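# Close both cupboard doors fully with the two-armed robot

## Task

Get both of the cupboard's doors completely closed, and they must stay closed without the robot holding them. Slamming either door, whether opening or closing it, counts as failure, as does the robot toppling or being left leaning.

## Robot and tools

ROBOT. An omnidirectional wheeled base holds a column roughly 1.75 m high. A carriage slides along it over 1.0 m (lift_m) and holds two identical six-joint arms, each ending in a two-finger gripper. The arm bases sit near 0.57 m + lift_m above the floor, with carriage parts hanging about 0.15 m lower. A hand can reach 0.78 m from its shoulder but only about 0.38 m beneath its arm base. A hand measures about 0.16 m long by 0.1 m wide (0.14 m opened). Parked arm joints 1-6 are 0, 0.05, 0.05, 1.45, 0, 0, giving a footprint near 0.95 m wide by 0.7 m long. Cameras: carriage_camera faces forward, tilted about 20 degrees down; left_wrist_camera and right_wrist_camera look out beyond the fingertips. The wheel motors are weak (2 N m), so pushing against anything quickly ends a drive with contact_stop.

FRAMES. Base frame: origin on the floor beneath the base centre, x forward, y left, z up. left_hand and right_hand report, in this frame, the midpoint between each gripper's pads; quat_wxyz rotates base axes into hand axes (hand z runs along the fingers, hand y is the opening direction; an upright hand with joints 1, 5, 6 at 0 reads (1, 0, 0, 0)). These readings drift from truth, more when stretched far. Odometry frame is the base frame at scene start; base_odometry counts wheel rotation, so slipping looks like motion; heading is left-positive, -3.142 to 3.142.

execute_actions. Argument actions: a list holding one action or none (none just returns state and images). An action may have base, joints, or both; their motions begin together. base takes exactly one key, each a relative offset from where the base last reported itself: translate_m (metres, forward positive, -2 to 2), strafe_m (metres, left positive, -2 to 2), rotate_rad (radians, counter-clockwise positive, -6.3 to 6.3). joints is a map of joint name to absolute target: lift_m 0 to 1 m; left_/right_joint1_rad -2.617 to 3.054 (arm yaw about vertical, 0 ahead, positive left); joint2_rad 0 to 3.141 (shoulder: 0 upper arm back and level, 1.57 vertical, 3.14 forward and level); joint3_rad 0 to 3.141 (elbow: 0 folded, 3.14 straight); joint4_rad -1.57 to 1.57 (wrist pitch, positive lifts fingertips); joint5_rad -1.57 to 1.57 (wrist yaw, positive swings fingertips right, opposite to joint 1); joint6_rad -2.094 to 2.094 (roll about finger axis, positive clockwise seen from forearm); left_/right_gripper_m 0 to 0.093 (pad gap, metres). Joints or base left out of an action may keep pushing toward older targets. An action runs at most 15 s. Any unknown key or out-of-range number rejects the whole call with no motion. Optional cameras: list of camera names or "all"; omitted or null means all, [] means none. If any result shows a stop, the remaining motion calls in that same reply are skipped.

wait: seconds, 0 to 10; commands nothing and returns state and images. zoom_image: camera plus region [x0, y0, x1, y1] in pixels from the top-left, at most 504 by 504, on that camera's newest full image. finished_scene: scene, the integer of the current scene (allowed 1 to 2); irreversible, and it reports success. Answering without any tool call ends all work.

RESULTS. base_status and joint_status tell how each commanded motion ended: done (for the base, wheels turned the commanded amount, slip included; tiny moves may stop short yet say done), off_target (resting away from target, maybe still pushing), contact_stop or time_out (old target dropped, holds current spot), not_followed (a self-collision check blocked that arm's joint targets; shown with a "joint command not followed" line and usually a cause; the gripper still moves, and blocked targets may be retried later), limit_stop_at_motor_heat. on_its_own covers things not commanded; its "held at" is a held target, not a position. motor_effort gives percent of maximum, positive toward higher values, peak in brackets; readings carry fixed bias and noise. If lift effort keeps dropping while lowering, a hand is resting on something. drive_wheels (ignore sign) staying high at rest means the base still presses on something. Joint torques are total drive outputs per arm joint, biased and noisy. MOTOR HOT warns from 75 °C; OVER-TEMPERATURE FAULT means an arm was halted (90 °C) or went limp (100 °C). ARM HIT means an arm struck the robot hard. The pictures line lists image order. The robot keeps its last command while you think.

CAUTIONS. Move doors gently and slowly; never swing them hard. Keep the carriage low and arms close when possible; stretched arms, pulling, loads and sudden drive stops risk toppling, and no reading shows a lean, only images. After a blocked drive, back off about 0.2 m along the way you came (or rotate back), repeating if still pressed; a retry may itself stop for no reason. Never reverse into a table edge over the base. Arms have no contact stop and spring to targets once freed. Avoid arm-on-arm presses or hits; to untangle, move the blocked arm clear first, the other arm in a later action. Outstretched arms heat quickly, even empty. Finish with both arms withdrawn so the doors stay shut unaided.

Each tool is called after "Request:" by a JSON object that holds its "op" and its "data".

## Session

Request:
{"op": "execute_actions", "data": {"actions": [], "cameras": ["carriage_camera"]}}

Scene clock: 0.00 s.
Joint torques (N m, as the arm reports them, + toward a larger angle): no reading
base_odometry: x=+0.000 y=+0.000 heading=+0.000 (m, m, rad; odometry frame)
base_status: not commanded
joint_positions: lift_m=+0.303 left_joint1_rad=-0.001 left_joint2_rad=+0.047 left_joint3_rad=+0.041 left_joint4_rad=+1.431 left_joint5_rad=+0.034 left_joint6_rad=-0.043 left_gripper_m=+0.094 right_joint1_rad=+0.012 right_joint2_rad=+0.044 right_joint3_rad=+0.051 right_joint4_rad=+1.414 right_joint5_rad=-0.022 right_joint6_rad=+0.009 right_gripper_m=+0.095
joint_status: not commanded
motor_effort: lift_m=+26 drive_wheels=+5 (%)
left_hand: x=+0.3010 y=+0.3120 z=+1.3020 quat_wxyz=(+0.997, +0.015, +0.074, -0.023) (m; base frame)
right_hand: x=+0.3007 y=-0.3137 z=+1.3043 quat_wxyz=(+0.997, -0.011, +0.075, +0.011) (m; base frame)
pictures: carriage_camera
Images, in order (width x height): carriage_camera 504x504.

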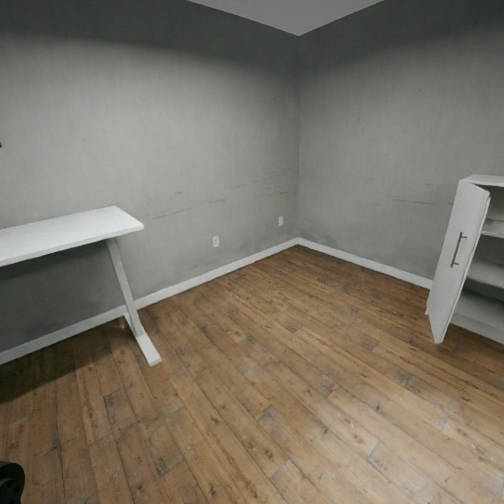

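Request:
{"op": "execute_actions", "data": {"actions": [{"base":{"rotate_rad":-0.8},"joints":{"lift_m":0.003,"left_joint1_rad":0.8,"right_joint1_rad":-0.8,"left_joint5_rad":0.8,"right_joint5_rad":-0.8,"left_joint2_rad":2.3,"right_joint2_rad":2.3,"left_joint3_rad":2.0,"right_joint3_rad":2.0,"left_joint4_rad":0.3,"right_joint4_rad":0.3,"left_gripper_m":0,"right_gripper_m":0}}], "cameras": ["carriage_camera"]}}

Request:
{"op": "execute_actions", "data": {"actions": [{"base":{"translate_m":0.5}}], "cameras": ["carriage_camera"]}}

Scene clock: 6.57 s.
Joint torques (N m, as the arm reports them, + toward a larger angle): left_arm=[  0.56 -16.06  10.82   2.25   0.2    0.01] | right_arm=[  0.27 -17.3   10.29   2.01  -0.16  -0.1 ]
base_odometry: x=+0.000 y=+0.000 heading=-0.799 (m, m, rad; odometry frame)
base_status: done
joint_positions: lift_m=+0.003 left_joint1_rad=+0.794 left_joint2_rad=+2.305 left_joint3_rad=+1.983 left_joint4_rad=+0.290 left_joint5_rad=+0.793 left_joint6_rad=-0.043 left_gripper_m=+0.000 right_joint1_rad=-0.802 right_joint2_rad=+2.297 right_joint3_rad=+1.986 right_joint4_rad=+0.302 right_joint5_rad=-0.794 right_joint6_rad=+0.009 right_gripper_m=+0.001
joint_status: all done
motor_effort: lift_m=+26(27) drive_wheels=+24(48) (%)
left_hand: x=+0.8012 y=+0.6905 z=+0.8576 quat_wxyz=(+0.699, -0.024, +0.715, -0.023) (m; base frame)
right_hand: x=+0.7974 y=-0.6936 z=+0.8665 quat_wxyz=(+0.705, +0.008, +0.709, +0.003) (m; base frame)
pictures: carriage_camera
Images, in order (width x height): carriage_camera 504x504.

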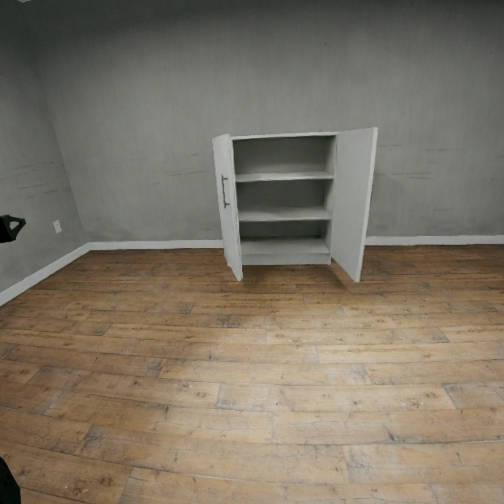

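Scene clock: 9.80 s.
Joint torques (N m, as the arm reports them, + toward a larger angle): left_arm=[  0.14 -15.97  10.69   2.18   0.2    0.01] | right_arm=[  0.33 -17.45  10.33   1.96  -0.13  -0.1 ]
base_odometry: x=+0.348 y=-0.359 heading=-0.800 (m, m, rad; odometry frame)
base_status: done
joint_positions: lift_m=+0.003 left_joint1_rad=+0.799 left_joint2_rad=+2.305 left_joint3_rad=+1.985 left_joint4_rad=+0.296 left_joint5_rad=+0.794 left_joint6_rad=-0.043 left_gripper_m=+0.000 right_joint1_rad=-0.802 right_joint2_rad=+2.297 right_joint3_rad=+1.986 right_joint4_rad=+0.305 right_joint5_rad=-0.794 right_joint6_rad=+0.009 right_gripper_m=+0.001
joint_status: not commanded
motor_effort: lift_m=+27(26) drive_wheels=-13(53) (%)
left_hand: x=+0.7992 y=+0.6933 z=+0.8594 quat_wxyz=(+0.701, -0.024, +0.713, -0.019) (m; base frame)
right_hand: x=+0.7972 y=-0.6937 z=+0.8670 quat_wxyz=(+0.706, +0.007, +0.708, +0.002) (m; base frame)
pictures: carriage_camera
Images, in order (width x height): carriage_camera 504x504.

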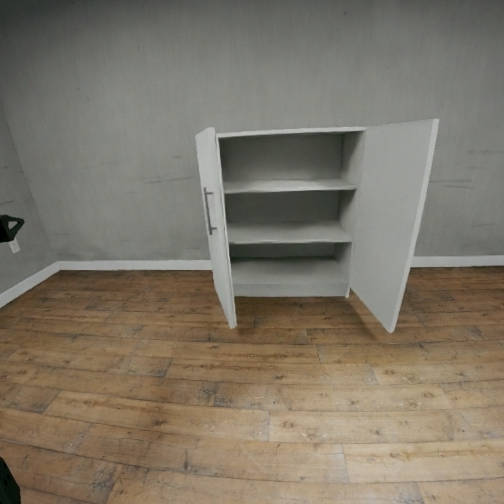

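Request:
{"op": "execute_actions", "data": {"actions": [{"base":{"strafe_m":-0.12}}], "cameras": []}}

Request:
{"op": "execute_actions", "data": {"actions": [{"base":{"translate_m":0.6}}], "cameras": ["carriage_camera","right_wrist_camera"]}}

Request:
{"op": "execute_actions", "data": {"actions": [{"joints":{"left_joint1_rad":0.45,"right_joint1_rad":-0.45}}], "cameras": ["carriage_camera"]}}

Scene clock: 15.30 s.
Joint torques (N m, as the arm reports them, + toward a larger angle): left_arm=[  0.2  -15.95  10.66   2.19   0.18   0.01] | right_arm=[  0.05 -17.45  10.29   1.91  -0.1   -0.1 ]
base_odometry: x=+0.262 y=-0.443 heading=-0.800 (m, m, rad; odometry frame)
base_status: done
joint_positions: lift_m=+0.003 left_joint1_rad=+0.800 left_joint2_rad=+2.305 left_joint3_rad=+1.985 left_joint4_rad=+0.296 left_joint5_rad=+0.794 left_joint6_rad=-0.043 left_gripper_m=+0.000 right_joint1_rad=-0.800 right_joint2_rad=+2.297 right_joint3_rad=+1.986 right_joint4_rad=+0.308 right_joint5_rad=-0.796 right_joint6_rad=+0.009 right_gripper_m=+0.001
joint_status: not commanded
motor_effort: lift_m=+26(26) drive_wheels=-4(44) (%)
left_hand: x=+0.7991 y=+0.6934 z=+0.8594 quat_wxyz=(+0.701, -0.024, +0.713, -0.019) (m; base frame)
right_hand: x=+0.7979 y=-0.6924 z=+0.8677 quat_wxyz=(+0.707, +0.005, +0.708, +0.002) (m; base frame)
pictures: none
No camera images: the call's "cameras" was empty. Leave "cameras" out to get every camera's image.

Scene clock: 18.80 s.
Joint torques (N m, as the arm reports them, + toward a larger angle): left_arm=[  0.18 -15.83  10.6    2.16   0.2    0.01] | right_arm=[  0.17 -17.49  10.3    1.96  -0.12  -0.1 ]
base_odometry: x=+0.680 y=-0.874 heading=-0.801 (m, m, rad; odometry frame)
base_status: done
joint_positions: lift_m=+0.003 left_joint1_rad=+0.800 left_joint2_rad=+2.305 left_joint3_rad=+1.985 left_joint4_rad=+0.296 left_joint5_rad=+0.794 left_joint6_rad=-0.043 left_gripper_m=+0.000 right_joint1_rad=-0.800 right_joint2_rad=+2.297 right_joint3_rad=+1.986 right_joint4_rad=+0.308 right_joint5_rad=-0.796 right_joint6_rad=+0.009 right_gripper_m=+0.001
joint_status: not commanded
motor_effort: lift_m=+26(26) drive_wheels=-11(46) (%)
left_hand: x=+0.7991 y=+0.6934 z=+0.8595 quat_wxyz=(+0.701, -0.023, +0.713, -0.019) (m; base frame)
right_hand: x=+0.7979 y=-0.6924 z=+0.8677 quat_wxyz=(+0.707, +0.005, +0.708, +0.002) (m; base frame)
pictures: carriage_camera, right_wrist_camera
Images, in order (width x height): carriage_camera 504x504, right_wrist_camera 504x504.

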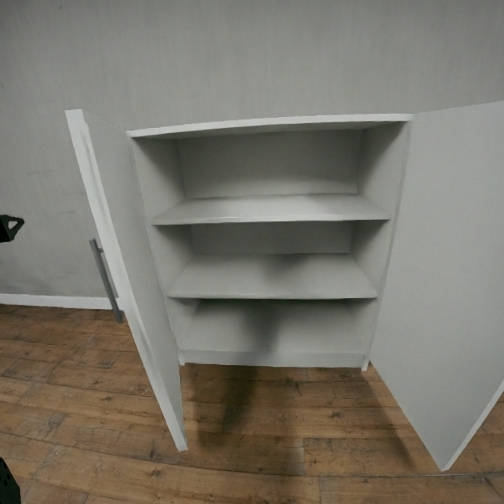

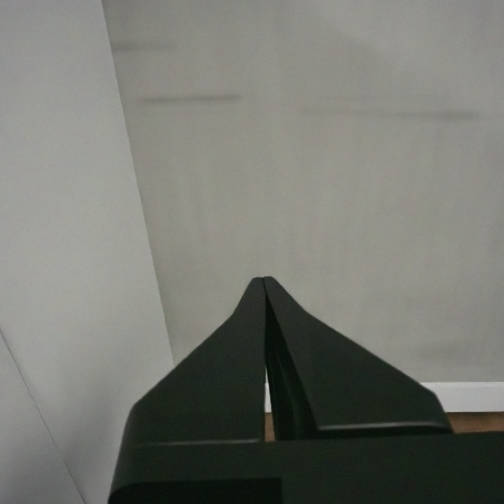

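Scene clock: 20.00 s.
Joint torques (N m, as the arm reports them, + toward a larger angle): left_arm=[ -0.01 -15.92  10.67   2.17   0.08   0.01] | right_arm=[ -0.27 -17.2   10.34   1.94  -0.15  -0.09]
base_odometry: x=+0.680 y=-0.874 heading=-0.801 (m, m, rad; odometry frame)
base_status: not commanded
joint_positions: lift_m=+0.003 left_joint1_rad=+0.453 left_joint2_rad=+2.305 left_joint3_rad=+1.985 left_joint4_rad=+0.295 left_joint5_rad=+0.801 left_joint6_rad=-0.043 left_gripper_m=+0.000 right_joint1_rad=-0.444 right_joint2_rad=+2.295 right_joint3_rad=+1.986 right_joint4_rad=+0.308 right_joint5_rad=-0.792 right_joint6_rad=+0.008 right_gripper_m=+0.001
joint_status: all done
motor_effort: lift_m=+26(27) drive_wheels=-8(22) (%)
left_hand: x=+0.8945 y=+0.4876 z=+0.8593 quat_wxyz=(+0.686, +0.102, +0.706, -0.143) (m; base frame)
right_hand: x=+0.8949 y=-0.4829 z=+0.8688 quat_wxyz=(+0.696, -0.120, +0.697, +0.125) (m; base frame)
pictures: carriage_camera
Images, in order (width x height): carriage_camera 504x504.

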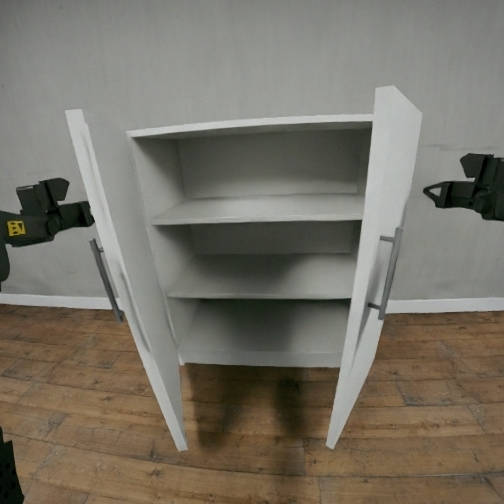

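Close to the hinges; back a bit.

Request:
{"op": "execute_actions", "data": {"actions": [{"base":{"translate_m":-0.08},"joints":{"lift_m":0.04}}], "cameras": []}}

Request:
{"op": "execute_actions", "data": {"actions": [{"joints":{"left_joint1_rad":0.25,"right_joint1_rad":-0.25}}], "cameras": []}}

Request:
{"op": "execute_actions", "data": {"actions": [{"joints":{"left_joint1_rad":0.05,"right_joint1_rad":-0.05}}], "cameras": []}}

Request:
{"op": "execute_actions", "data": {"actions": [{"base":{"translate_m":0.07}}], "cameras": ["carriage_camera"]}}

Request:
{"op": "execute_actions", "data": {"actions": [{"base":{"translate_m":0.05}}], "cameras": []}}

Request:
{"op": "execute_actions", "data": {"actions": [{"base":{"translate_m":0.05}}], "cameras": ["carriage_camera"]}}

Request:
{"op": "execute_actions", "data": {"actions": [{"base":{"translate_m":0.05}}], "cameras": ["carriage_camera"]}}

Scene clock: 28.20 s.
Joint torques (N m, as the arm reports them, + toward a larger angle): left_arm=[  0.06 -15.61   9.97   2.13   0.09   0.01] | right_arm=[ -0.31 -16.29   9.28   1.85  -0.12  -0.09]
base_odometry: x=+0.624 y=-0.817 heading=-0.800 (m, m, rad; odometry frame)
base_status: done
joint_positions: lift_m=+0.040 left_joint1_rad=+0.450 left_joint2_rad=+2.302 left_joint3_rad=+1.993 left_joint4_rad=+0.298 left_joint5_rad=+0.801 left_joint6_rad=-0.043 left_gripper_m=+0.000 right_joint1_rad=-0.445 right_joint2_rad=+2.286 right_joint3_rad=+1.996 right_joint4_rad=+0.312 right_joint5_rad=-0.795 right_joint6_rad=+0.008 right_gripper_m=+0.001
joint_status: all done
motor_effort: lift_m=+25(31) drive_wheels=+17(44) (%)
left_hand: x=+0.8946 y=+0.4857 z=+0.9025 quat_wxyz=(+0.690, +0.106, +0.702, -0.141) (m; base frame)
right_hand: x=+0.8932 y=-0.4822 z=+0.9165 quat_wxyz=(+0.702, -0.125, +0.690, +0.121) (m; base frame)
pictures: none
No camera images: the call's "cameras" was empty. Leave "cameras" out to get every camera's image.

Scene clock: 29.20 s.
Joint torques (N m, as the arm reports them, + toward a larger angle): left_arm=[  0.21 -15.7   10.05   2.18   0.22  -0.01] | right_arm=[ -0.14 -16.42   9.57   1.87  -0.05  -0.09]
base_odometry: x=+0.624 y=-0.817 heading=-0.800 (m, m, rad; odometry frame)
base_status: not commanded
joint_positions: lift_m=+0.040 left_joint1_rad=+0.248 left_joint2_rad=+2.302 left_joint3_rad=+1.992 left_joint4_rad=+0.296 left_joint5_rad=+0.790 left_joint6_rad=-0.041 left_gripper_m=+0.000 right_joint1_rad=-0.246 right_joint2_rad=+2.286 right_joint3_rad=+1.996 right_joint4_rad=+0.312 right_joint5_rad=-0.801 right_joint6_rad=+0.008 right_gripper_m=+0.001
joint_status: all done
motor_effort: lift_m=+25(25) drive_wheels=+15(19) (%)
left_hand: x=+0.9165 y=+0.3575 z=+0.9019 quat_wxyz=(+0.673, +0.173, +0.689, -0.205) (m; base frame)
right_hand: x=+0.9127 y=-0.3537 z=+0.9164 quat_wxyz=(+0.686, -0.195, +0.674, +0.192) (m; base frame)
pictures: none
No camera images: the call's "cameras" was empty. Leave "cameras" out to get every camera's image.

Scene clock: 30.30 s.
Joint torques (N m, as the arm reports them, + toward a larger angle): left_arm=[  0.54 -15.38   9.96   2.13   0.18  -0.01] | right_arm=[ -0.2  -16.11   9.35   1.9   -0.09  -0.09]
base_odometry: x=+0.624 y=-0.817 heading=-0.800 (m, m, rad; odometry frame)
base_status: not commanded
joint_positions: lift_m=+0.040 left_joint1_rad=+0.046 left_joint2_rad=+2.299 left_joint3_rad=+1.992 left_joint4_rad=+0.298 left_joint5_rad=+0.794 left_joint6_rad=-0.041 left_gripper_m=+0.000 right_joint1_rad=-0.045 right_joint2_rad=+2.284 right_joint3_rad=+1.995 right_joint4_rad=+0.312 right_joint5_rad=-0.798 right_joint6_rad=+0.007 right_gripper_m=+0.001
joint_status: all done
motor_effort: lift_m=+26(26) drive_wheels=+15(18) (%)
left_hand: x=+0.9103 y=+0.2252 z=+0.9039 quat_wxyz=(+0.650, +0.243, +0.666, -0.273) (m; base frame)
right_hand: x=+0.9067 y=-0.2237 z=+0.9177 quat_wxyz=(+0.664, -0.261, +0.651, +0.259) (m; base frame)
pictures: none
No camera images: the call's "cameras" was empty. Leave "cameras" out to get every camera's image.

Scene clock: 31.73 s.
Joint torques (N m, as the arm reports them, + toward a larger angle): left_arm=[  0.24 -15.37   9.89   2.16   0.19  -0.01] | right_arm=[ -0.19 -16.2    9.59   1.89  -0.09  -0.08]
base_odometry: x=+0.673 y=-0.867 heading=-0.801 (m, m, rad; odometry frame)
base_status: done
joint_positions: lift_m=+0.040 left_joint1_rad=+0.049 left_joint2_rad=+2.299 left_joint3_rad=+1.992 left_joint4_rad=+0.296 left_joint5_rad=+0.794 left_joint6_rad=-0.041 left_gripper_m=+0.000 right_joint1_rad=-0.045 right_joint2_rad=+2.284 right_joint3_rad=+1.995 right_joint4_rad=+0.312 right_joint5_rad=-0.798 right_joint6_rad=+0.007 right_gripper_m=+0.001
joint_status: not commanded
motor_effort: lift_m=+26(26) drive_wheels=-11(45) (%)
left_hand: x=+0.9104 y=+0.2267 z=+0.9035 quat_wxyz=(+0.650, +0.242, +0.667, -0.272) (m; base frame)
right_hand: x=+0.9068 y=-0.2239 z=+0.9176 quat_wxyz=(+0.664, -0.261, +0.651, +0.259) (m; base frame)
pictures: carriage_camera
Images, in order (width x height): carriage_camera 504x504.

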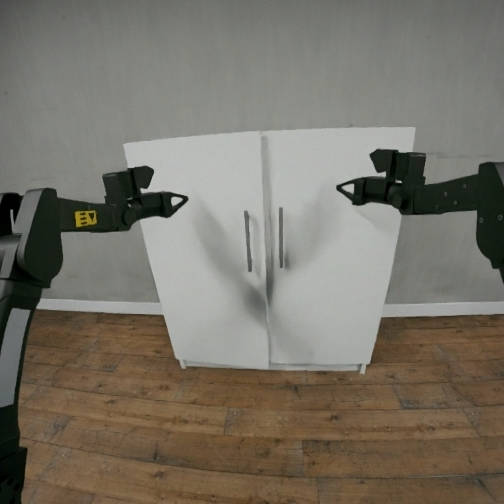

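Scene clock: 33.03 s.
Joint torques (N m, as the arm reports them, + toward a larger angle): left_arm=[  0.16 -15.39   9.96   2.16   0.17  -0.02] | right_arm=[ -0.19 -16.     9.45   1.87  -0.08  -0.09]
base_odometry: x=+0.707 y=-0.903 heading=-0.802 (m, m, rad; odometry frame)
base_status: done
joint_positions: lift_m=+0.040 left_joint1_rad=+0.050 left_joint2_rad=+2.299 left_joint3_rad=+1.992 left_joint4_rad=+0.296 left_joint5_rad=+0.795 left_joint6_rad=-0.041 left_gripper_m=+0.000 right_joint1_rad=-0.047 right_joint2_rad=+2.284 right_joint3_rad=+1.995 right_joint4_rad=+0.310 right_joint5_rad=-0.798 right_joint6_rad=+0.007 right_gripper_m=+0.001
joint_status: not commanded
motor_effort: lift_m=+26(26) drive_wheels=-9(45) (%)
left_hand: x=+0.9104 y=+0.2273 z=+0.9035 quat_wxyz=(+0.650, +0.242, +0.667, -0.272) (m; base frame)
right_hand: x=+0.9069 y=-0.2249 z=+0.9173 quat_wxyz=(+0.664, -0.260, +0.652, +0.259) (m; base frame)
pictures: none
No camera images: the call's "cameras" was empty. Leave "cameras" out to get every camera's image.

Scene clock: 34.20 s.
Joint torques (N m, as the arm reports them, + toward a larger angle): left_arm=[ -1.12 -15.01   9.91   2.22  -1.13  -0.02] | right_arm=[  0.09 -15.29   9.32   1.83   1.72  -0.09]
base_odometry: x=+0.737 y=-0.935 heading=-0.804 (m, m, rad; odometry frame)
base_status: translate_m contact_stop (by the wheels' count: +0.043 of +0.050)
joint_positions: lift_m=+0.040 left_joint1_rad=+0.069 left_joint2_rad=+2.296 left_joint3_rad=+1.992 left_joint4_rad=+0.284 left_joint5_rad=+0.903 left_joint6_rad=-0.041 left_gripper_m=+0.000 right_joint1_rad=-0.050 right_joint2_rad=+2.276 right_joint3_rad=+1.995 right_joint4_rad=+0.301 right_joint5_rad=-0.955 right_joint6_rad=+0.007 right_gripper_m=+0.001
joint_status: not commanded
motor_effort: lift_m=+26(26) drive_wheels=+20(46) (%)
left_hand: x=+0.8984 y=+0.2266 z=+0.9033 quat_wxyz=(+0.634, +0.270, +0.658, -0.303) (m; base frame)
right_hand: x=+0.8859 y=-0.2086 z=+0.9201 quat_wxyz=(+0.641, -0.310, +0.631, +0.308) (m; base frame)
pictures: carriage_camera
Images, in order (width x height): carriage_camera 504x504.

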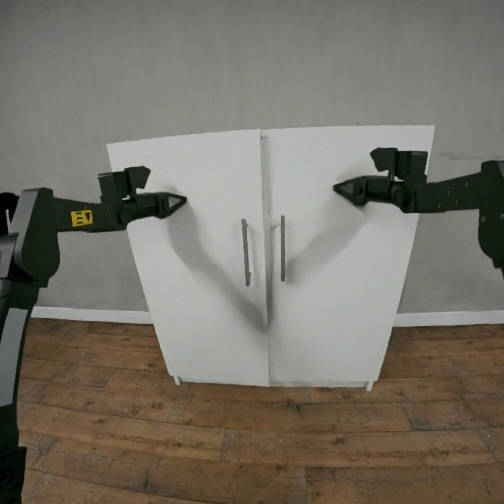

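not run: a stop came earlier in this reply.

Request:
{"op": "execute_actions", "data": {"actions": [{"base":{"translate_m":-0.07},"joints":{"lift_m":0.3}}]}}

Request:
{"op": "zoom_image", "data": {"camera": "carriage_camera", "region": [160,150,360,350]}}

Scene clock: 38.23 s.
Joint torques (N m, as the arm reports them, + toward a larger angle): left_arm=[ -0.28 -15.66   9.89   2.12   0.    -0.02] | right_arm=[ -0.08 -16.34   9.66   1.9   -0.01  -0.09]
base_odometry: x=+0.689 y=-0.884 heading=-0.804 (m, m, rad; odometry frame)
base_status: done
joint_positions: lift_m=+0.300 left_joint1_rad=+0.055 left_joint2_rad=+2.304 left_joint3_rad=+1.992 left_joint4_rad=+0.299 left_joint5_rad=+0.809 left_joint6_rad=-0.041 left_gripper_m=+0.000 right_joint1_rad=-0.046 right_joint2_rad=+2.286 right_joint3_rad=+1.995 right_joint4_rad=+0.313 right_joint5_rad=-0.806 right_joint6_rad=+0.007 right_gripper_m=+0.001
joint_status: all done
motor_effort: lift_m=+25(31) drive_wheels=-10(33) (%)
left_hand: x=+0.9100 y=+0.2288 z=+1.1616 quat_wxyz=(+0.648, +0.245, +0.666, -0.275) (m; base frame)
right_hand: x=+0.9063 y=-0.2234 z=+1.1765 quat_wxyz=(+0.663, -0.263, +0.650, +0.261) (m; base frame)
pictures: carriage_camera, left_wrist_camera, right_wrist_camera
Images, in order (width x height): carriage_camera 504x504, left_wrist_camera 504x504, right_wrist_camera 504x504.

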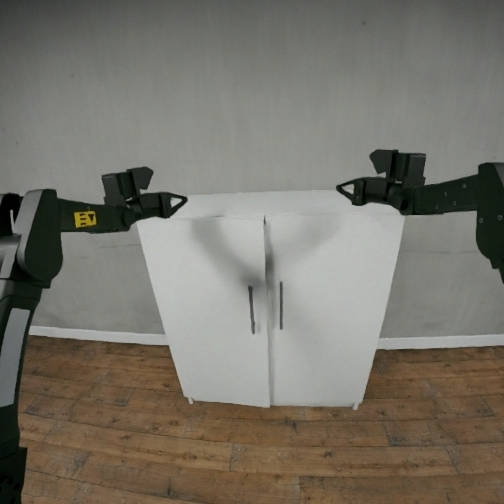

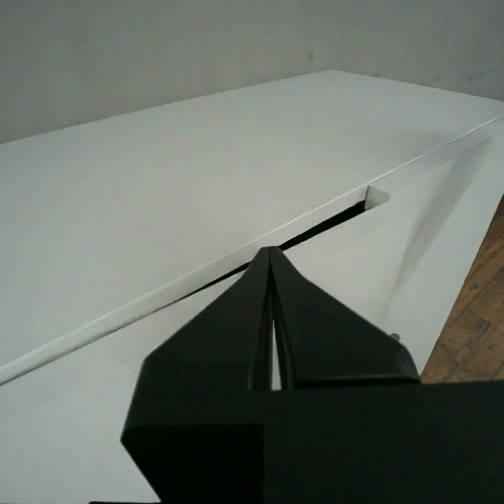

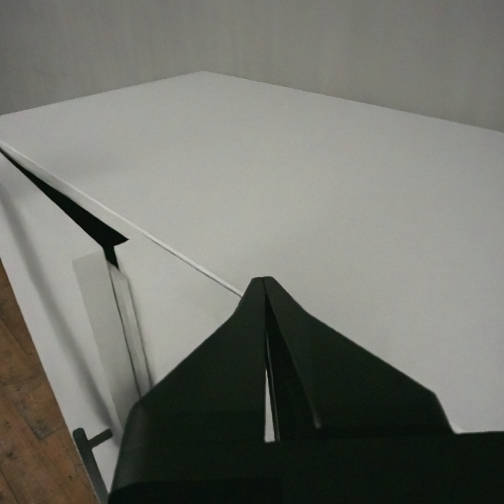

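Region (160, 150, 360, 350) of carriage_camera's 504x504 image, scaled by 2.520, with more detail than that image has.

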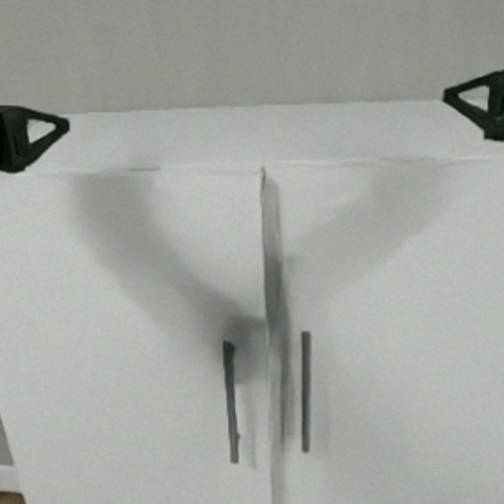

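Request:
{"op": "execute_actions", "data": {"actions": [{"base":{"translate_m":-0.12},"joints":{"lift_m":0.003,"left_joint1_rad":0.6,"right_joint1_rad":0.5,"right_joint5_rad":0.5,"right_joint2_rad":2.6,"right_joint4_rad":0.6,"right_gripper_m":0.06}}]}}

Scene clock: 43.20 s.
Joint torques (N m, as the arm reports them, + toward a larger angle): left_arm=[  0.   -15.79   9.97   2.19   0.12  -0.01] | right_arm=[  0.07 -19.33   8.66   2.09  -0.01  -0.08]
base_odometry: x=+0.605 y=-0.798 heading=-0.804 (m, m, rad; odometry frame)
base_status: done
joint_positions: lift_m=+0.003 left_joint1_rad=+0.601 left_joint2_rad=+2.304 left_joint3_rad=+1.992 left_joint4_rad=+0.293 left_joint5_rad=+0.797 left_joint6_rad=-0.041 left_gripper_m=+0.000 right_joint1_rad=+0.500 right_joint2_rad=+2.596 right_joint3_rad=+2.001 right_joint4_rad=+0.604 right_joint5_rad=+0.495 right_joint6_rad=+0.007 right_gripper_m=+0.060
joint_status: all done
motor_effort: lift_m=+27(27) drive_wheels=-4(58) (%)
left_hand: x=+0.8624 y=+0.5800 z=+0.8632 quat_wxyz=(+0.697, +0.050, +0.710, -0.087) (m; base frame)
right_hand: x=+0.9232 y=-0.0500 z=+0.7402 quat_wxyz=(+0.710, +0.002, +0.704, +0.006) (m; base frame)
pictures: carriage_camera, left_wrist_camera, right_wrist_camera
Images, in order (width x height): carriage_camera 504x504, left_wrist_camera 504x504, right_wrist_camera 504x504.

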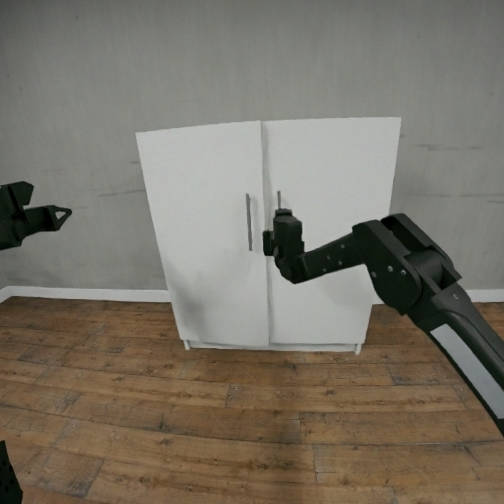

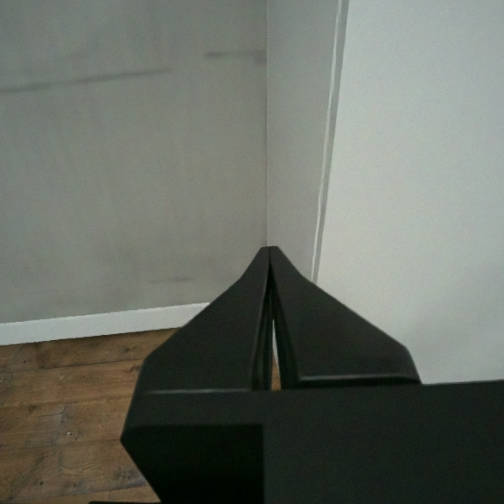

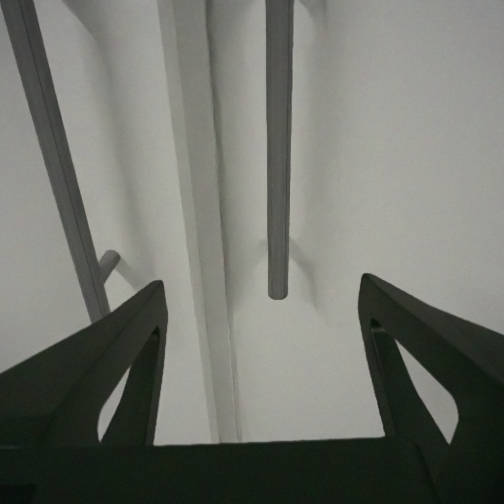

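Request:
{"op": "execute_actions", "data": {"actions": [{"base":{"translate_m":0.135},"joints":{"right_gripper_m":0.045}}], "cameras": ["right_wrist_camera"]}}

Request:
{"op": "execute_actions", "data": {"actions": [{"joints":{"right_gripper_m":0}}], "cameras": []}}

Request:
{"op": "execute_actions", "data": {"actions": [{"base":{"translate_m":-0.2},"joints":{"right_joint1_rad":0.44}}]}}

Scene clock: 48.20 s.
Joint torques (N m, as the arm reports them, + toward a larger angle): left_arm=[  0.05 -15.69   9.96   2.16   0.15  -0.02] | right_arm=[  0.1  -19.37   8.76   2.1   -0.02  -0.09]
base_odometry: x=+0.699 y=-0.896 heading=-0.805 (m, m, rad; odometry frame)
base_status: done
joint_positions: lift_m=+0.003 left_joint1_rad=+0.601 left_joint2_rad=+2.304 left_joint3_rad=+1.992 left_joint4_rad=+0.296 left_joint5_rad=+0.797 left_joint6_rad=-0.041 left_gripper_m=+0.000 right_joint1_rad=+0.500 right_joint2_rad=+2.596 right_joint3_rad=+2.001 right_joint4_rad=+0.607 right_joint5_rad=+0.496 right_joint6_rad=+0.007 right_gripper_m=+0.045
joint_status: all done
motor_effort: lift_m=+26(27) drive_wheels=-12(40) (%)
left_hand: x=+0.8626 y=+0.5798 z=+0.8638 quat_wxyz=(+0.698, +0.051, +0.709, -0.087) (m; base frame)
right_hand: x=+0.9232 y=-0.0502 z=+0.7409 quat_wxyz=(+0.711, +0.003, +0.703, +0.006) (m; base frame)
pictures: right_wrist_camera
Images, in order (width x height): right_wrist_camera 504x504.

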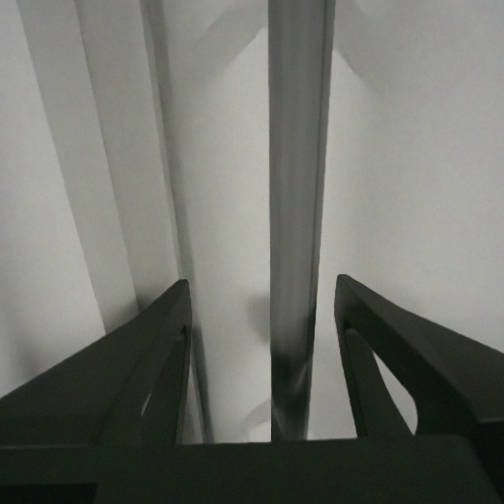

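Scene clock: 48.77 s.
Joint torques (N m, as the arm reports them, + toward a larger angle): left_arm=[  0.09 -15.73  10.03   2.16   0.16  -0.02] | right_arm=[  0.59 -19.33   8.76   2.08  -0.32  -0.04]
base_odometry: x=+0.699 y=-0.896 heading=-0.805 (m, m, rad; odometry frame)
base_status: not commanded
joint_positions: lift_m=+0.003 left_joint1_rad=+0.601 left_joint2_rad=+2.304 left_joint3_rad=+1.992 left_joint4_rad=+0.296 left_joint5_rad=+0.797 left_joint6_rad=-0.041 left_gripper_m=+0.000 right_joint1_rad=+0.495 right_joint2_rad=+2.596 right_joint3_rad=+2.001 right_joint4_rad=+0.607 right_joint5_rad=+0.521 right_joint6_rad=+0.006 right_gripper_m=+0.012
joint_status: right_gripper_m off_target (ended at +0.012, target +0.000)
motor_effort: lift_m=+26(26) drive_wheels=-11(12) (%)
left_hand: x=+0.8627 y=+0.5795 z=+0.8637 quat_wxyz=(+0.698, +0.051, +0.709, -0.087) (m; base frame)
right_hand: x=+0.9245 y=-0.0581 z=+0.7409 quat_wxyz=(+0.711, +0.014, +0.703, -0.005) (m; base frame)
pictures: none
No camera images: the call's "cameras" was empty. Leave "cameras" out to get every camera's image.

Scene clock: 50.93 s.
Joint torques (N m, as the arm reports them, + toward a larger angle): left_arm=[  0.22 -15.68  10.01   2.15   0.15  -0.01] | right_arm=[  1.73 -19.33   8.83   2.09  -0.29  -0.04]
base_odometry: x=+0.560 y=-0.752 heading=-0.806 (m, m, rad; odometry frame)
base_status: done
joint_positions: lift_m=+0.003 left_joint1_rad=+0.599 left_joint2_rad=+2.304 left_joint3_rad=+1.992 left_joint4_rad=+0.296 left_joint5_rad=+0.797 left_joint6_rad=-0.041 left_gripper_m=+0.000 right_joint1_rad=+0.420 right_joint2_rad=+2.596 right_joint3_rad=+2.001 right_joint4_rad=+0.605 right_joint5_rad=+0.518 right_joint6_rad=+0.005 right_gripper_m=+0.012
joint_status: right_joint1_rad off_target (ended at +0.420, target +0.440)
motor_effort: lift_m=+26(26) drive_wheels=-5(48) (%)
left_hand: x=+0.8632 y=+0.5784 z=+0.8639 quat_wxyz=(+0.698, +0.052, +0.709, -0.087) (m; base frame)
right_hand: x=+0.9423 y=-0.1082 z=+0.7403 quat_wxyz=(+0.710, +0.038, +0.703, -0.031) (m; base frame)
pictures: carriage_camera, left_wrist_camera, right_wrist_camera
Images, in order (width x height): carriage_camera 504x504, left_wrist_camera 504x504, right_wrist_camera 504x504.

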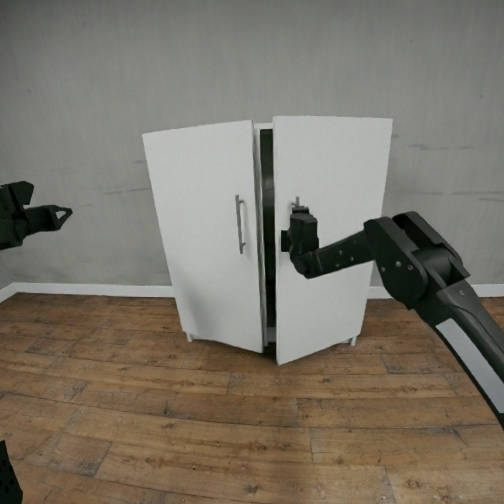

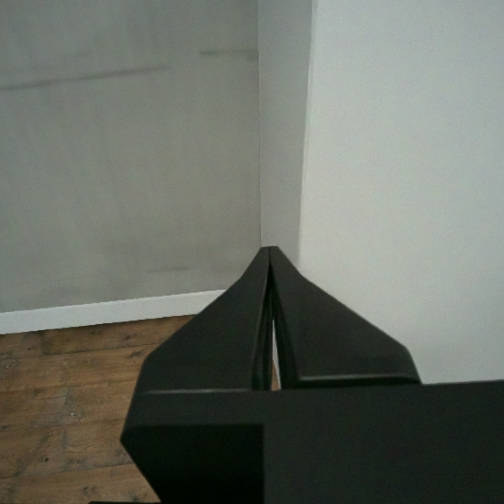

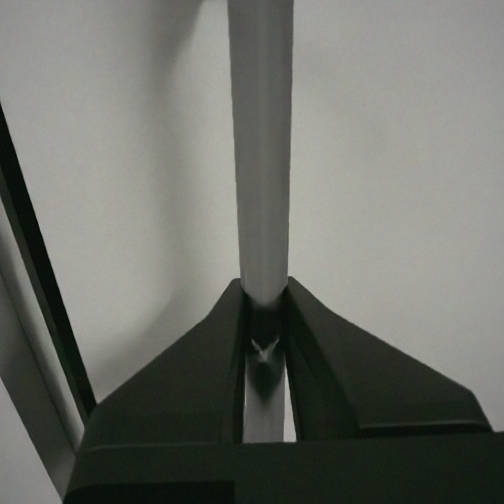

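Release, retract right, push left shut.

Request:
{"op": "execute_actions", "data": {"actions": [{"joints":{"right_gripper_m":0.06,"right_joint1_rad":0.42,"left_joint1_rad":-0.05,"left_joint5_rad":0.4}}], "cameras": []}}

Request:
{"op": "execute_actions", "data": {"actions": [{"joints":{"right_joint2_rad":1.3,"right_joint3_rad":0.8,"right_joint4_rad":0.5}}], "cameras": []}}

Request:
{"op": "execute_actions", "data": {"actions": [{"base":{"translate_m":0.14},"joints":{"lift_m":0.04,"right_gripper_m":0,"right_joint1_rad":0.15,"right_joint5_rad":-0.2}}], "cameras": ["carriage_camera"]}}

Request:
{"op": "execute_actions", "data": {"actions": [{"base":{"translate_m":0.05}}], "cameras": []}}

Request:
{"op": "execute_actions", "data": {"actions": [{"base":{"translate_m":0.05}}], "cameras": ["carriage_camera"]}}

Scene clock: 58.10 s.
Joint torques (N m, as the arm reports them, + toward a larger angle): left_arm=[  0.45 -15.93  10.13   2.34   0.    -0.02] | right_arm=[  0.31 -19.32   8.74   2.1   -0.16  -0.07]
base_odometry: x=+0.560 y=-0.752 heading=-0.806 (m, m, rad; odometry frame)
base_status: not commanded
joint_positions: lift_m=+0.003 left_joint1_rad=-0.052 left_joint2_rad=+2.304 left_joint3_rad=+1.992 left_joint4_rad=+0.296 left_joint5_rad=+0.409 left_joint6_rad=-0.041 left_gripper_m=+0.000 right_joint1_rad=+0.418 right_joint2_rad=+2.596 right_joint3_rad=+2.001 right_joint4_rad=+0.605 right_joint5_rad=+0.507 right_joint6_rad=+0.005 right_gripper_m=+0.060
joint_status: all done
motor_effort: lift_m=+26(26) drive_wheels=-3(4) (%)
left_hand: x=+0.9387 y=+0.2145 z=+0.8633 quat_wxyz=(+0.680, +0.146, +0.697, -0.176) (m; base frame)
right_hand: x=+0.9429 y=-0.1076 z=+0.7404 quat_wxyz=(+0.710, +0.035, +0.703, -0.028) (m; base frame)
pictures: none
No camera images: the call's "cameras" was empty. Leave "cameras" out to get every camera's image.

Scene clock: 59.70 s.
Joint torques (N m, as the arm reports them, + toward a larger angle): left_arm=[  0.24 -15.95  10.07   2.34   0.    -0.01] | right_arm=[ 0.31 -6.98  7.39  2.01 -0.13 -0.07]
base_odometry: x=+0.560 y=-0.752 heading=-0.806 (m, m, rad; odometry frame)
base_status: not commanded
joint_positions: lift_m=+0.003 left_joint1_rad=-0.052 left_joint2_rad=+2.304 left_joint3_rad=+1.992 left_joint4_rad=+0.296 left_joint5_rad=+0.409 left_joint6_rad=-0.041 left_gripper_m=+0.000 right_joint1_rad=+0.418 right_joint2_rad=+1.304 right_joint3_rad=+0.820 right_joint4_rad=+0.516 right_joint5_rad=+0.505 right_joint6_rad=+0.005 right_gripper_m=+0.060
joint_status: all done
motor_effort: lift_m=+27(26) drive_wheels=-2(3) (%)
left_hand: x=+0.9387 y=+0.2145 z=+0.8633 quat_wxyz=(+0.680, +0.146, +0.697, -0.176) (m; base frame)
right_hand: x=+0.6804 y=-0.2237 z=+0.8891 quat_wxyz=(+0.716, +0.038, +0.696, -0.024) (m; base frame)
pictures: none
No camera images: the call's "cameras" was empty. Leave "cameras" out to get every camera's image.

Scene clock: 61.50 s.
Joint torques (N m, as the arm reports them, + toward a larger angle): left_arm=[  0.2  -15.51  10.24   2.33   0.01  -0.02] | right_arm=[-0.14 -6.62  7.7   2.06 -0.14 -0.07]
base_odometry: x=+0.657 y=-0.853 heading=-0.806 (m, m, rad; odometry frame)
base_status: done
joint_positions: lift_m=+0.040 left_joint1_rad=-0.051 left_joint2_rad=+2.299 left_joint3_rad=+1.992 left_joint4_rad=+0.296 left_joint5_rad=+0.407 left_joint6_rad=-0.041 left_gripper_m=+0.000 right_joint1_rad=+0.153 right_joint2_rad=+1.302 right_joint3_rad=+0.817 right_joint4_rad=+0.515 right_joint5_rad=-0.194 right_joint6_rad=+0.005 right_gripper_m=+0.001
joint_status: all done
motor_effort: lift_m=+25(30) drive_wheels=-12(37) (%)
left_hand: x=+0.9382 y=+0.2153 z=+0.9032 quat_wxyz=(+0.682, +0.146, +0.695, -0.175) (m; base frame)
right_hand: x=+0.6902 y=-0.2184 z=+0.9261 quat_wxyz=(+0.707, -0.121, +0.686, +0.124) (m; base frame)
pictures: carriage_camera
Images, in order (width x height): carriage_camera 504x504.

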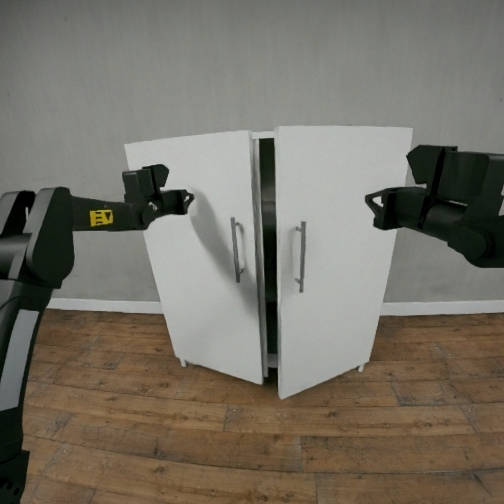

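Scene clock: 62.80 s.
Joint torques (N m, as the arm reports them, + toward a larger angle): left_arm=[  0.11 -15.55  10.11   2.35   0.    -0.01] | right_arm=[-0.1  -6.6   7.67  2.1  -0.11 -0.07]
base_odometry: x=+0.691 y=-0.889 heading=-0.807 (m, m, rad; odometry frame)
base_status: done
joint_positions: lift_m=+0.040 left_joint1_rad=-0.050 left_joint2_rad=+2.299 left_joint3_rad=+1.992 left_joint4_rad=+0.295 left_joint5_rad=+0.409 left_joint6_rad=-0.041 left_gripper_m=+0.000 right_joint1_rad=+0.153 right_joint2_rad=+1.302 right_joint3_rad=+0.817 right_joint4_rad=+0.513 right_joint5_rad=-0.196 right_joint6_rad=+0.005 right_gripper_m=+0.001
joint_status: not commanded
motor_effort: lift_m=+25(25) drive_wheels=-9(44) (%)
left_hand: x=+0.9382 y=+0.2159 z=+0.9028 quat_wxyz=(+0.681, +0.146, +0.696, -0.175) (m; base frame)
right_hand: x=+0.6901 y=-0.2181 z=+0.9257 quat_wxyz=(+0.706, -0.121, +0.687, +0.124) (m; base frame)
pictures: none
No camera images: the call's "cameras" was empty. Leave "cameras" out to get every camera's image.

Scene clock: 64.03 s.
Joint torques (N m, as the arm reports them, + toward a larger angle): left_arm=[ -1.55 -12.89  10.48   3.02  -1.34  -0.01] | right_arm=[-0.08 -6.71  7.71  2.1  -0.08 -0.07]
base_odometry: x=+0.722 y=-0.923 heading=-0.809 (m, m, rad; odometry frame)
base_status: translate_m contact_stop (by the wheels' count: +0.046 of +0.050)
joint_positions: lift_m=+0.040 left_joint1_rad=-0.026 left_joint2_rad=+2.273 left_joint3_rad=+1.988 left_joint4_rad=+0.228 left_joint5_rad=+0.522 left_joint6_rad=-0.040 left_gripper_m=+0.000 right_joint1_rad=+0.153 right_joint2_rad=+1.302 right_joint3_rad=+0.817 right_joint4_rad=+0.510 right_joint5_rad=-0.198 right_joint6_rad=+0.005 right_gripper_m=+0.001
joint_status: not commanded
motor_effort: lift_m=+26(26) drive_wheels=+19(47) (%)
left_hand: x=+0.9260 y=+0.2146 z=+0.9028 quat_wxyz=(+0.657, +0.172, +0.704, -0.210) (m; base frame)
right_hand: x=+0.6901 y=-0.2180 z=+0.9246 quat_wxyz=(+0.705, -0.122, +0.688, +0.125) (m; base frame)
pictures: carriage_camera
Images, in order (width x height): carriage_camera 504x504.

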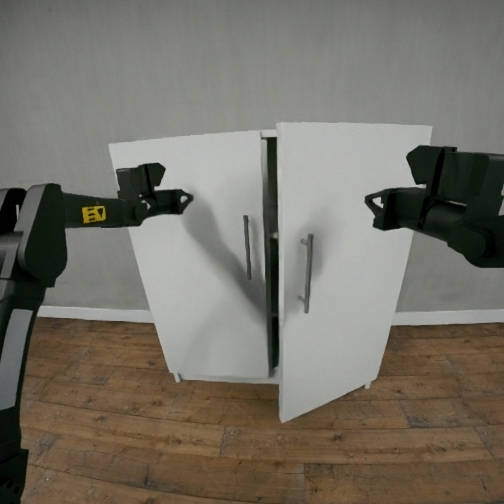

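Request:
{"op": "execute_actions", "data": {"actions": [{"joints":{"left_joint2_rad":0.8,"left_joint3_rad":0.5}}], "cameras": []}}

Request:
{"op": "execute_actions", "data": {"actions": [{"base":{"translate_m":0.15}}], "cameras": []}}

Request:
{"op": "execute_actions", "data": {"actions": [{"base":{"translate_m":0.05}}], "cameras": []}}

Request:
{"op": "execute_actions", "data": {"actions": [{"base":{"translate_m":0.045},"joints":{"left_joint2_rad":0.8}}], "cameras": []}}

Request:
{"op": "execute_actions", "data": {"actions": [{"base":{"translate_m":-0.08},"joints":{"lift_m":0.25}}]}}

Scene clock: 70.93 s.
Joint torques (N m, as the arm reports them, + toward a larger angle): left_arm=[-0.11 -2.57  8.68  2.31 -0.02 -0.02] | right_arm=[-0.08 -6.65  7.71  2.11 -0.09 -0.07]
base_odometry: x=+0.723 y=-0.924 heading=-0.809 (m, m, rad; odometry frame)
base_status: not commanded
joint_positions: lift_m=+0.040 left_joint1_rad=-0.047 left_joint2_rad=+0.813 left_joint3_rad=+0.509 left_joint4_rad=+0.299 left_joint5_rad=+0.410 left_joint6_rad=-0.040 left_gripper_m=+0.000 right_joint1_rad=+0.153 right_joint2_rad=+1.302 right_joint3_rad=+0.817 right_joint4_rad=+0.510 right_joint5_rad=-0.198 right_joint6_rad=+0.005 right_gripper_m=+0.001
joint_status: all done
motor_effort: lift_m=+26(26) drive_wheels=+9(20) (%)
left_hand: x=+0.5816 y=+0.2344 z=+0.8999 quat_wxyz=(+0.684, +0.146, +0.694, -0.174) (m; base frame)
right_hand: x=+0.6901 y=-0.2180 z=+0.9246 quat_wxyz=(+0.705, -0.122, +0.688, +0.125) (m; base frame)
pictures: none
No camera images: the call's "cameras" was empty. Leave "cameras" out to get every camera's image.

Scene clock: 72.87 s.
Joint torques (N m, as the arm reports them, + toward a larger angle): left_arm=[-0.08 -2.6   8.68  2.32  0.   -0.02] | right_arm=[-0.15 -5.95  8.    2.1  -0.03 -0.07]
base_odometry: x=+0.826 y=-1.032 heading=-0.810 (m, m, rad; odometry frame)
base_status: done
joint_positions: lift_m=+0.040 left_joint1_rad=-0.047 left_joint2_rad=+0.813 left_joint3_rad=+0.509 left_joint4_rad=+0.296 left_joint5_rad=+0.408 left_joint6_rad=-0.040 left_gripper_m=+0.000 right_joint1_rad=+0.153 right_joint2_rad=+1.296 right_joint3_rad=+0.813 right_joint4_rad=+0.509 right_joint5_rad=-0.203 right_joint6_rad=+0.005 right_gripper_m=+0.001
joint_status: not commanded
motor_effort: lift_m=+26(26) drive_wheels=-9(43) (%)
left_hand: x=+0.5817 y=+0.2345 z=+0.8993 quat_wxyz=(+0.683, +0.145, +0.695, -0.174) (m; base frame)
right_hand: x=+0.6883 y=-0.2174 z=+0.9253 quat_wxyz=(+0.705, -0.123, +0.687, +0.127) (m; base frame)
pictures: none
No camera images: the call's "cameras" was empty. Leave "cameras" out to get every camera's image.

Scene clock: 74.17 s.
Joint torques (N m, as the arm reports them, + toward a larger angle): left_arm=[-0.06 -2.61  8.7   2.33  0.01 -0.02] | right_arm=[ 0.04 -5.57  8.19  2.12  0.   -0.07]
base_odometry: x=+0.860 y=-1.069 heading=-0.811 (m, m, rad; odometry frame)
base_status: done
joint_positions: lift_m=+0.040 left_joint1_rad=-0.047 left_joint2_rad=+0.813 left_joint3_rad=+0.509 left_joint4_rad=+0.296 left_joint5_rad=+0.407 left_joint6_rad=-0.040 left_gripper_m=+0.000 right_joint1_rad=+0.153 right_joint2_rad=+1.291 right_joint3_rad=+0.811 right_joint4_rad=+0.510 right_joint5_rad=-0.205 right_joint6_rad=+0.005 right_gripper_m=+0.001
joint_status: not commanded
motor_effort: lift_m=+26(26) drive_wheels=-8(47) (%)
left_hand: x=+0.5817 y=+0.2345 z=+0.8992 quat_wxyz=(+0.683, +0.145, +0.695, -0.174) (m; base frame)
right_hand: x=+0.6872 y=-0.2173 z=+0.9263 quat_wxyz=(+0.706, -0.124, +0.686, +0.127) (m; base frame)
pictures: none
No camera images: the call's "cameras" was empty. Leave "cameras" out to get every camera's image.

Scene clock: 75.37 s.
Joint torques (N m, as the arm reports them, + toward a larger angle): left_arm=[-0.04 -2.53  8.7   2.35  0.03 -0.02] | right_arm=[ 0.2   3.12 11.86  2.62  1.25 -0.07]
base_odometry: x=+0.887 y=-1.098 heading=-0.814 (m, m, rad; odometry frame)
base_status: translate_m contact_stop (by the wheels' count: +0.040 of +0.045)
joint_positions: lift_m=+0.040 left_joint1_rad=-0.047 left_joint2_rad=+0.813 left_joint3_rad=+0.509 left_joint4_rad=+0.295 left_joint5_rad=+0.406 left_joint6_rad=-0.040 left_gripper_m=+0.000 right_joint1_rad=+0.147 right_joint2_rad=+1.202 right_joint3_rad=+0.770 right_joint4_rad=+0.452 right_joint5_rad=-0.318 right_joint6_rad=+0.005 right_gripper_m=+0.001
joint_status: all done
motor_effort: lift_m=+26(26) drive_wheels=+31(70) (%)
left_hand: x=+0.5818 y=+0.2348 z=+0.8991 quat_wxyz=(+0.683, +0.144, +0.695, -0.173) (m; base frame)
right_hand: x=+0.6608 y=-0.2048 z=+0.9280 quat_wxyz=(+0.694, -0.161, +0.682, +0.164) (m; base frame)
pictures: none
No camera images: the call's "cameras" was empty. Leave "cameras" out to get every camera's image.

not run: a stop came earlier in this reply.

Request:
{"op": "execute_actions", "data": {"actions": [{"base":{"translate_m":-0.08}}], "cameras": ["carriage_camera"]}}

Request:
{"op": "finished_scene", "data": {"scene": 2}}

Scene clock: 80.83 s.
Joint torques (N m, as the arm reports them, + toward a larger angle): left_arm=[-0.04 -2.58  8.69  2.34  0.03 -0.02] | right_arm=[ 0.06 -5.36 10.07  2.12  0.03 -0.07]
base_odometry: x=+0.832 y=-1.040 heading=-0.813 (m, m, rad; odometry frame)
base_status: done
joint_positions: lift_m=+0.040 left_joint1_rad=-0.047 left_joint2_rad=+0.813 left_joint3_rad=+0.509 left_joint4_rad=+0.295 left_joint5_rad=+0.406 left_joint6_rad=-0.040 left_gripper_m=+0.000 right_joint1_rad=+0.150 right_joint2_rad=+1.289 right_joint3_rad=+0.789 right_joint4_rad=+0.510 right_joint5_rad=-0.208 right_joint6_rad=+0.005 right_gripper_m=+0.001
joint_status: not commanded
motor_effort: lift_m=+26(26) drive_wheels=-13(38) (%)
left_hand: x=+0.5818 y=+0.2348 z=+0.8991 quat_wxyz=(+0.683, +0.144, +0.695, -0.173) (m; base frame)
right_hand: x=+0.6858 y=-0.2182 z=+0.9166 quat_wxyz=(+0.699, -0.124, +0.693, +0.128) (m; base frame)
pictures: carriage_camera
Images, in order (width x height): carriage_camera 504x504.

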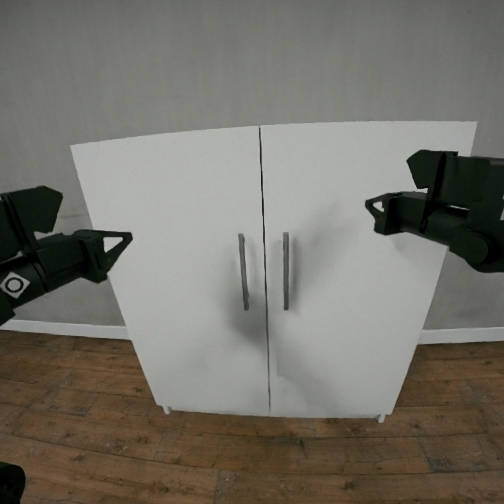

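The scene is finished: the task was done.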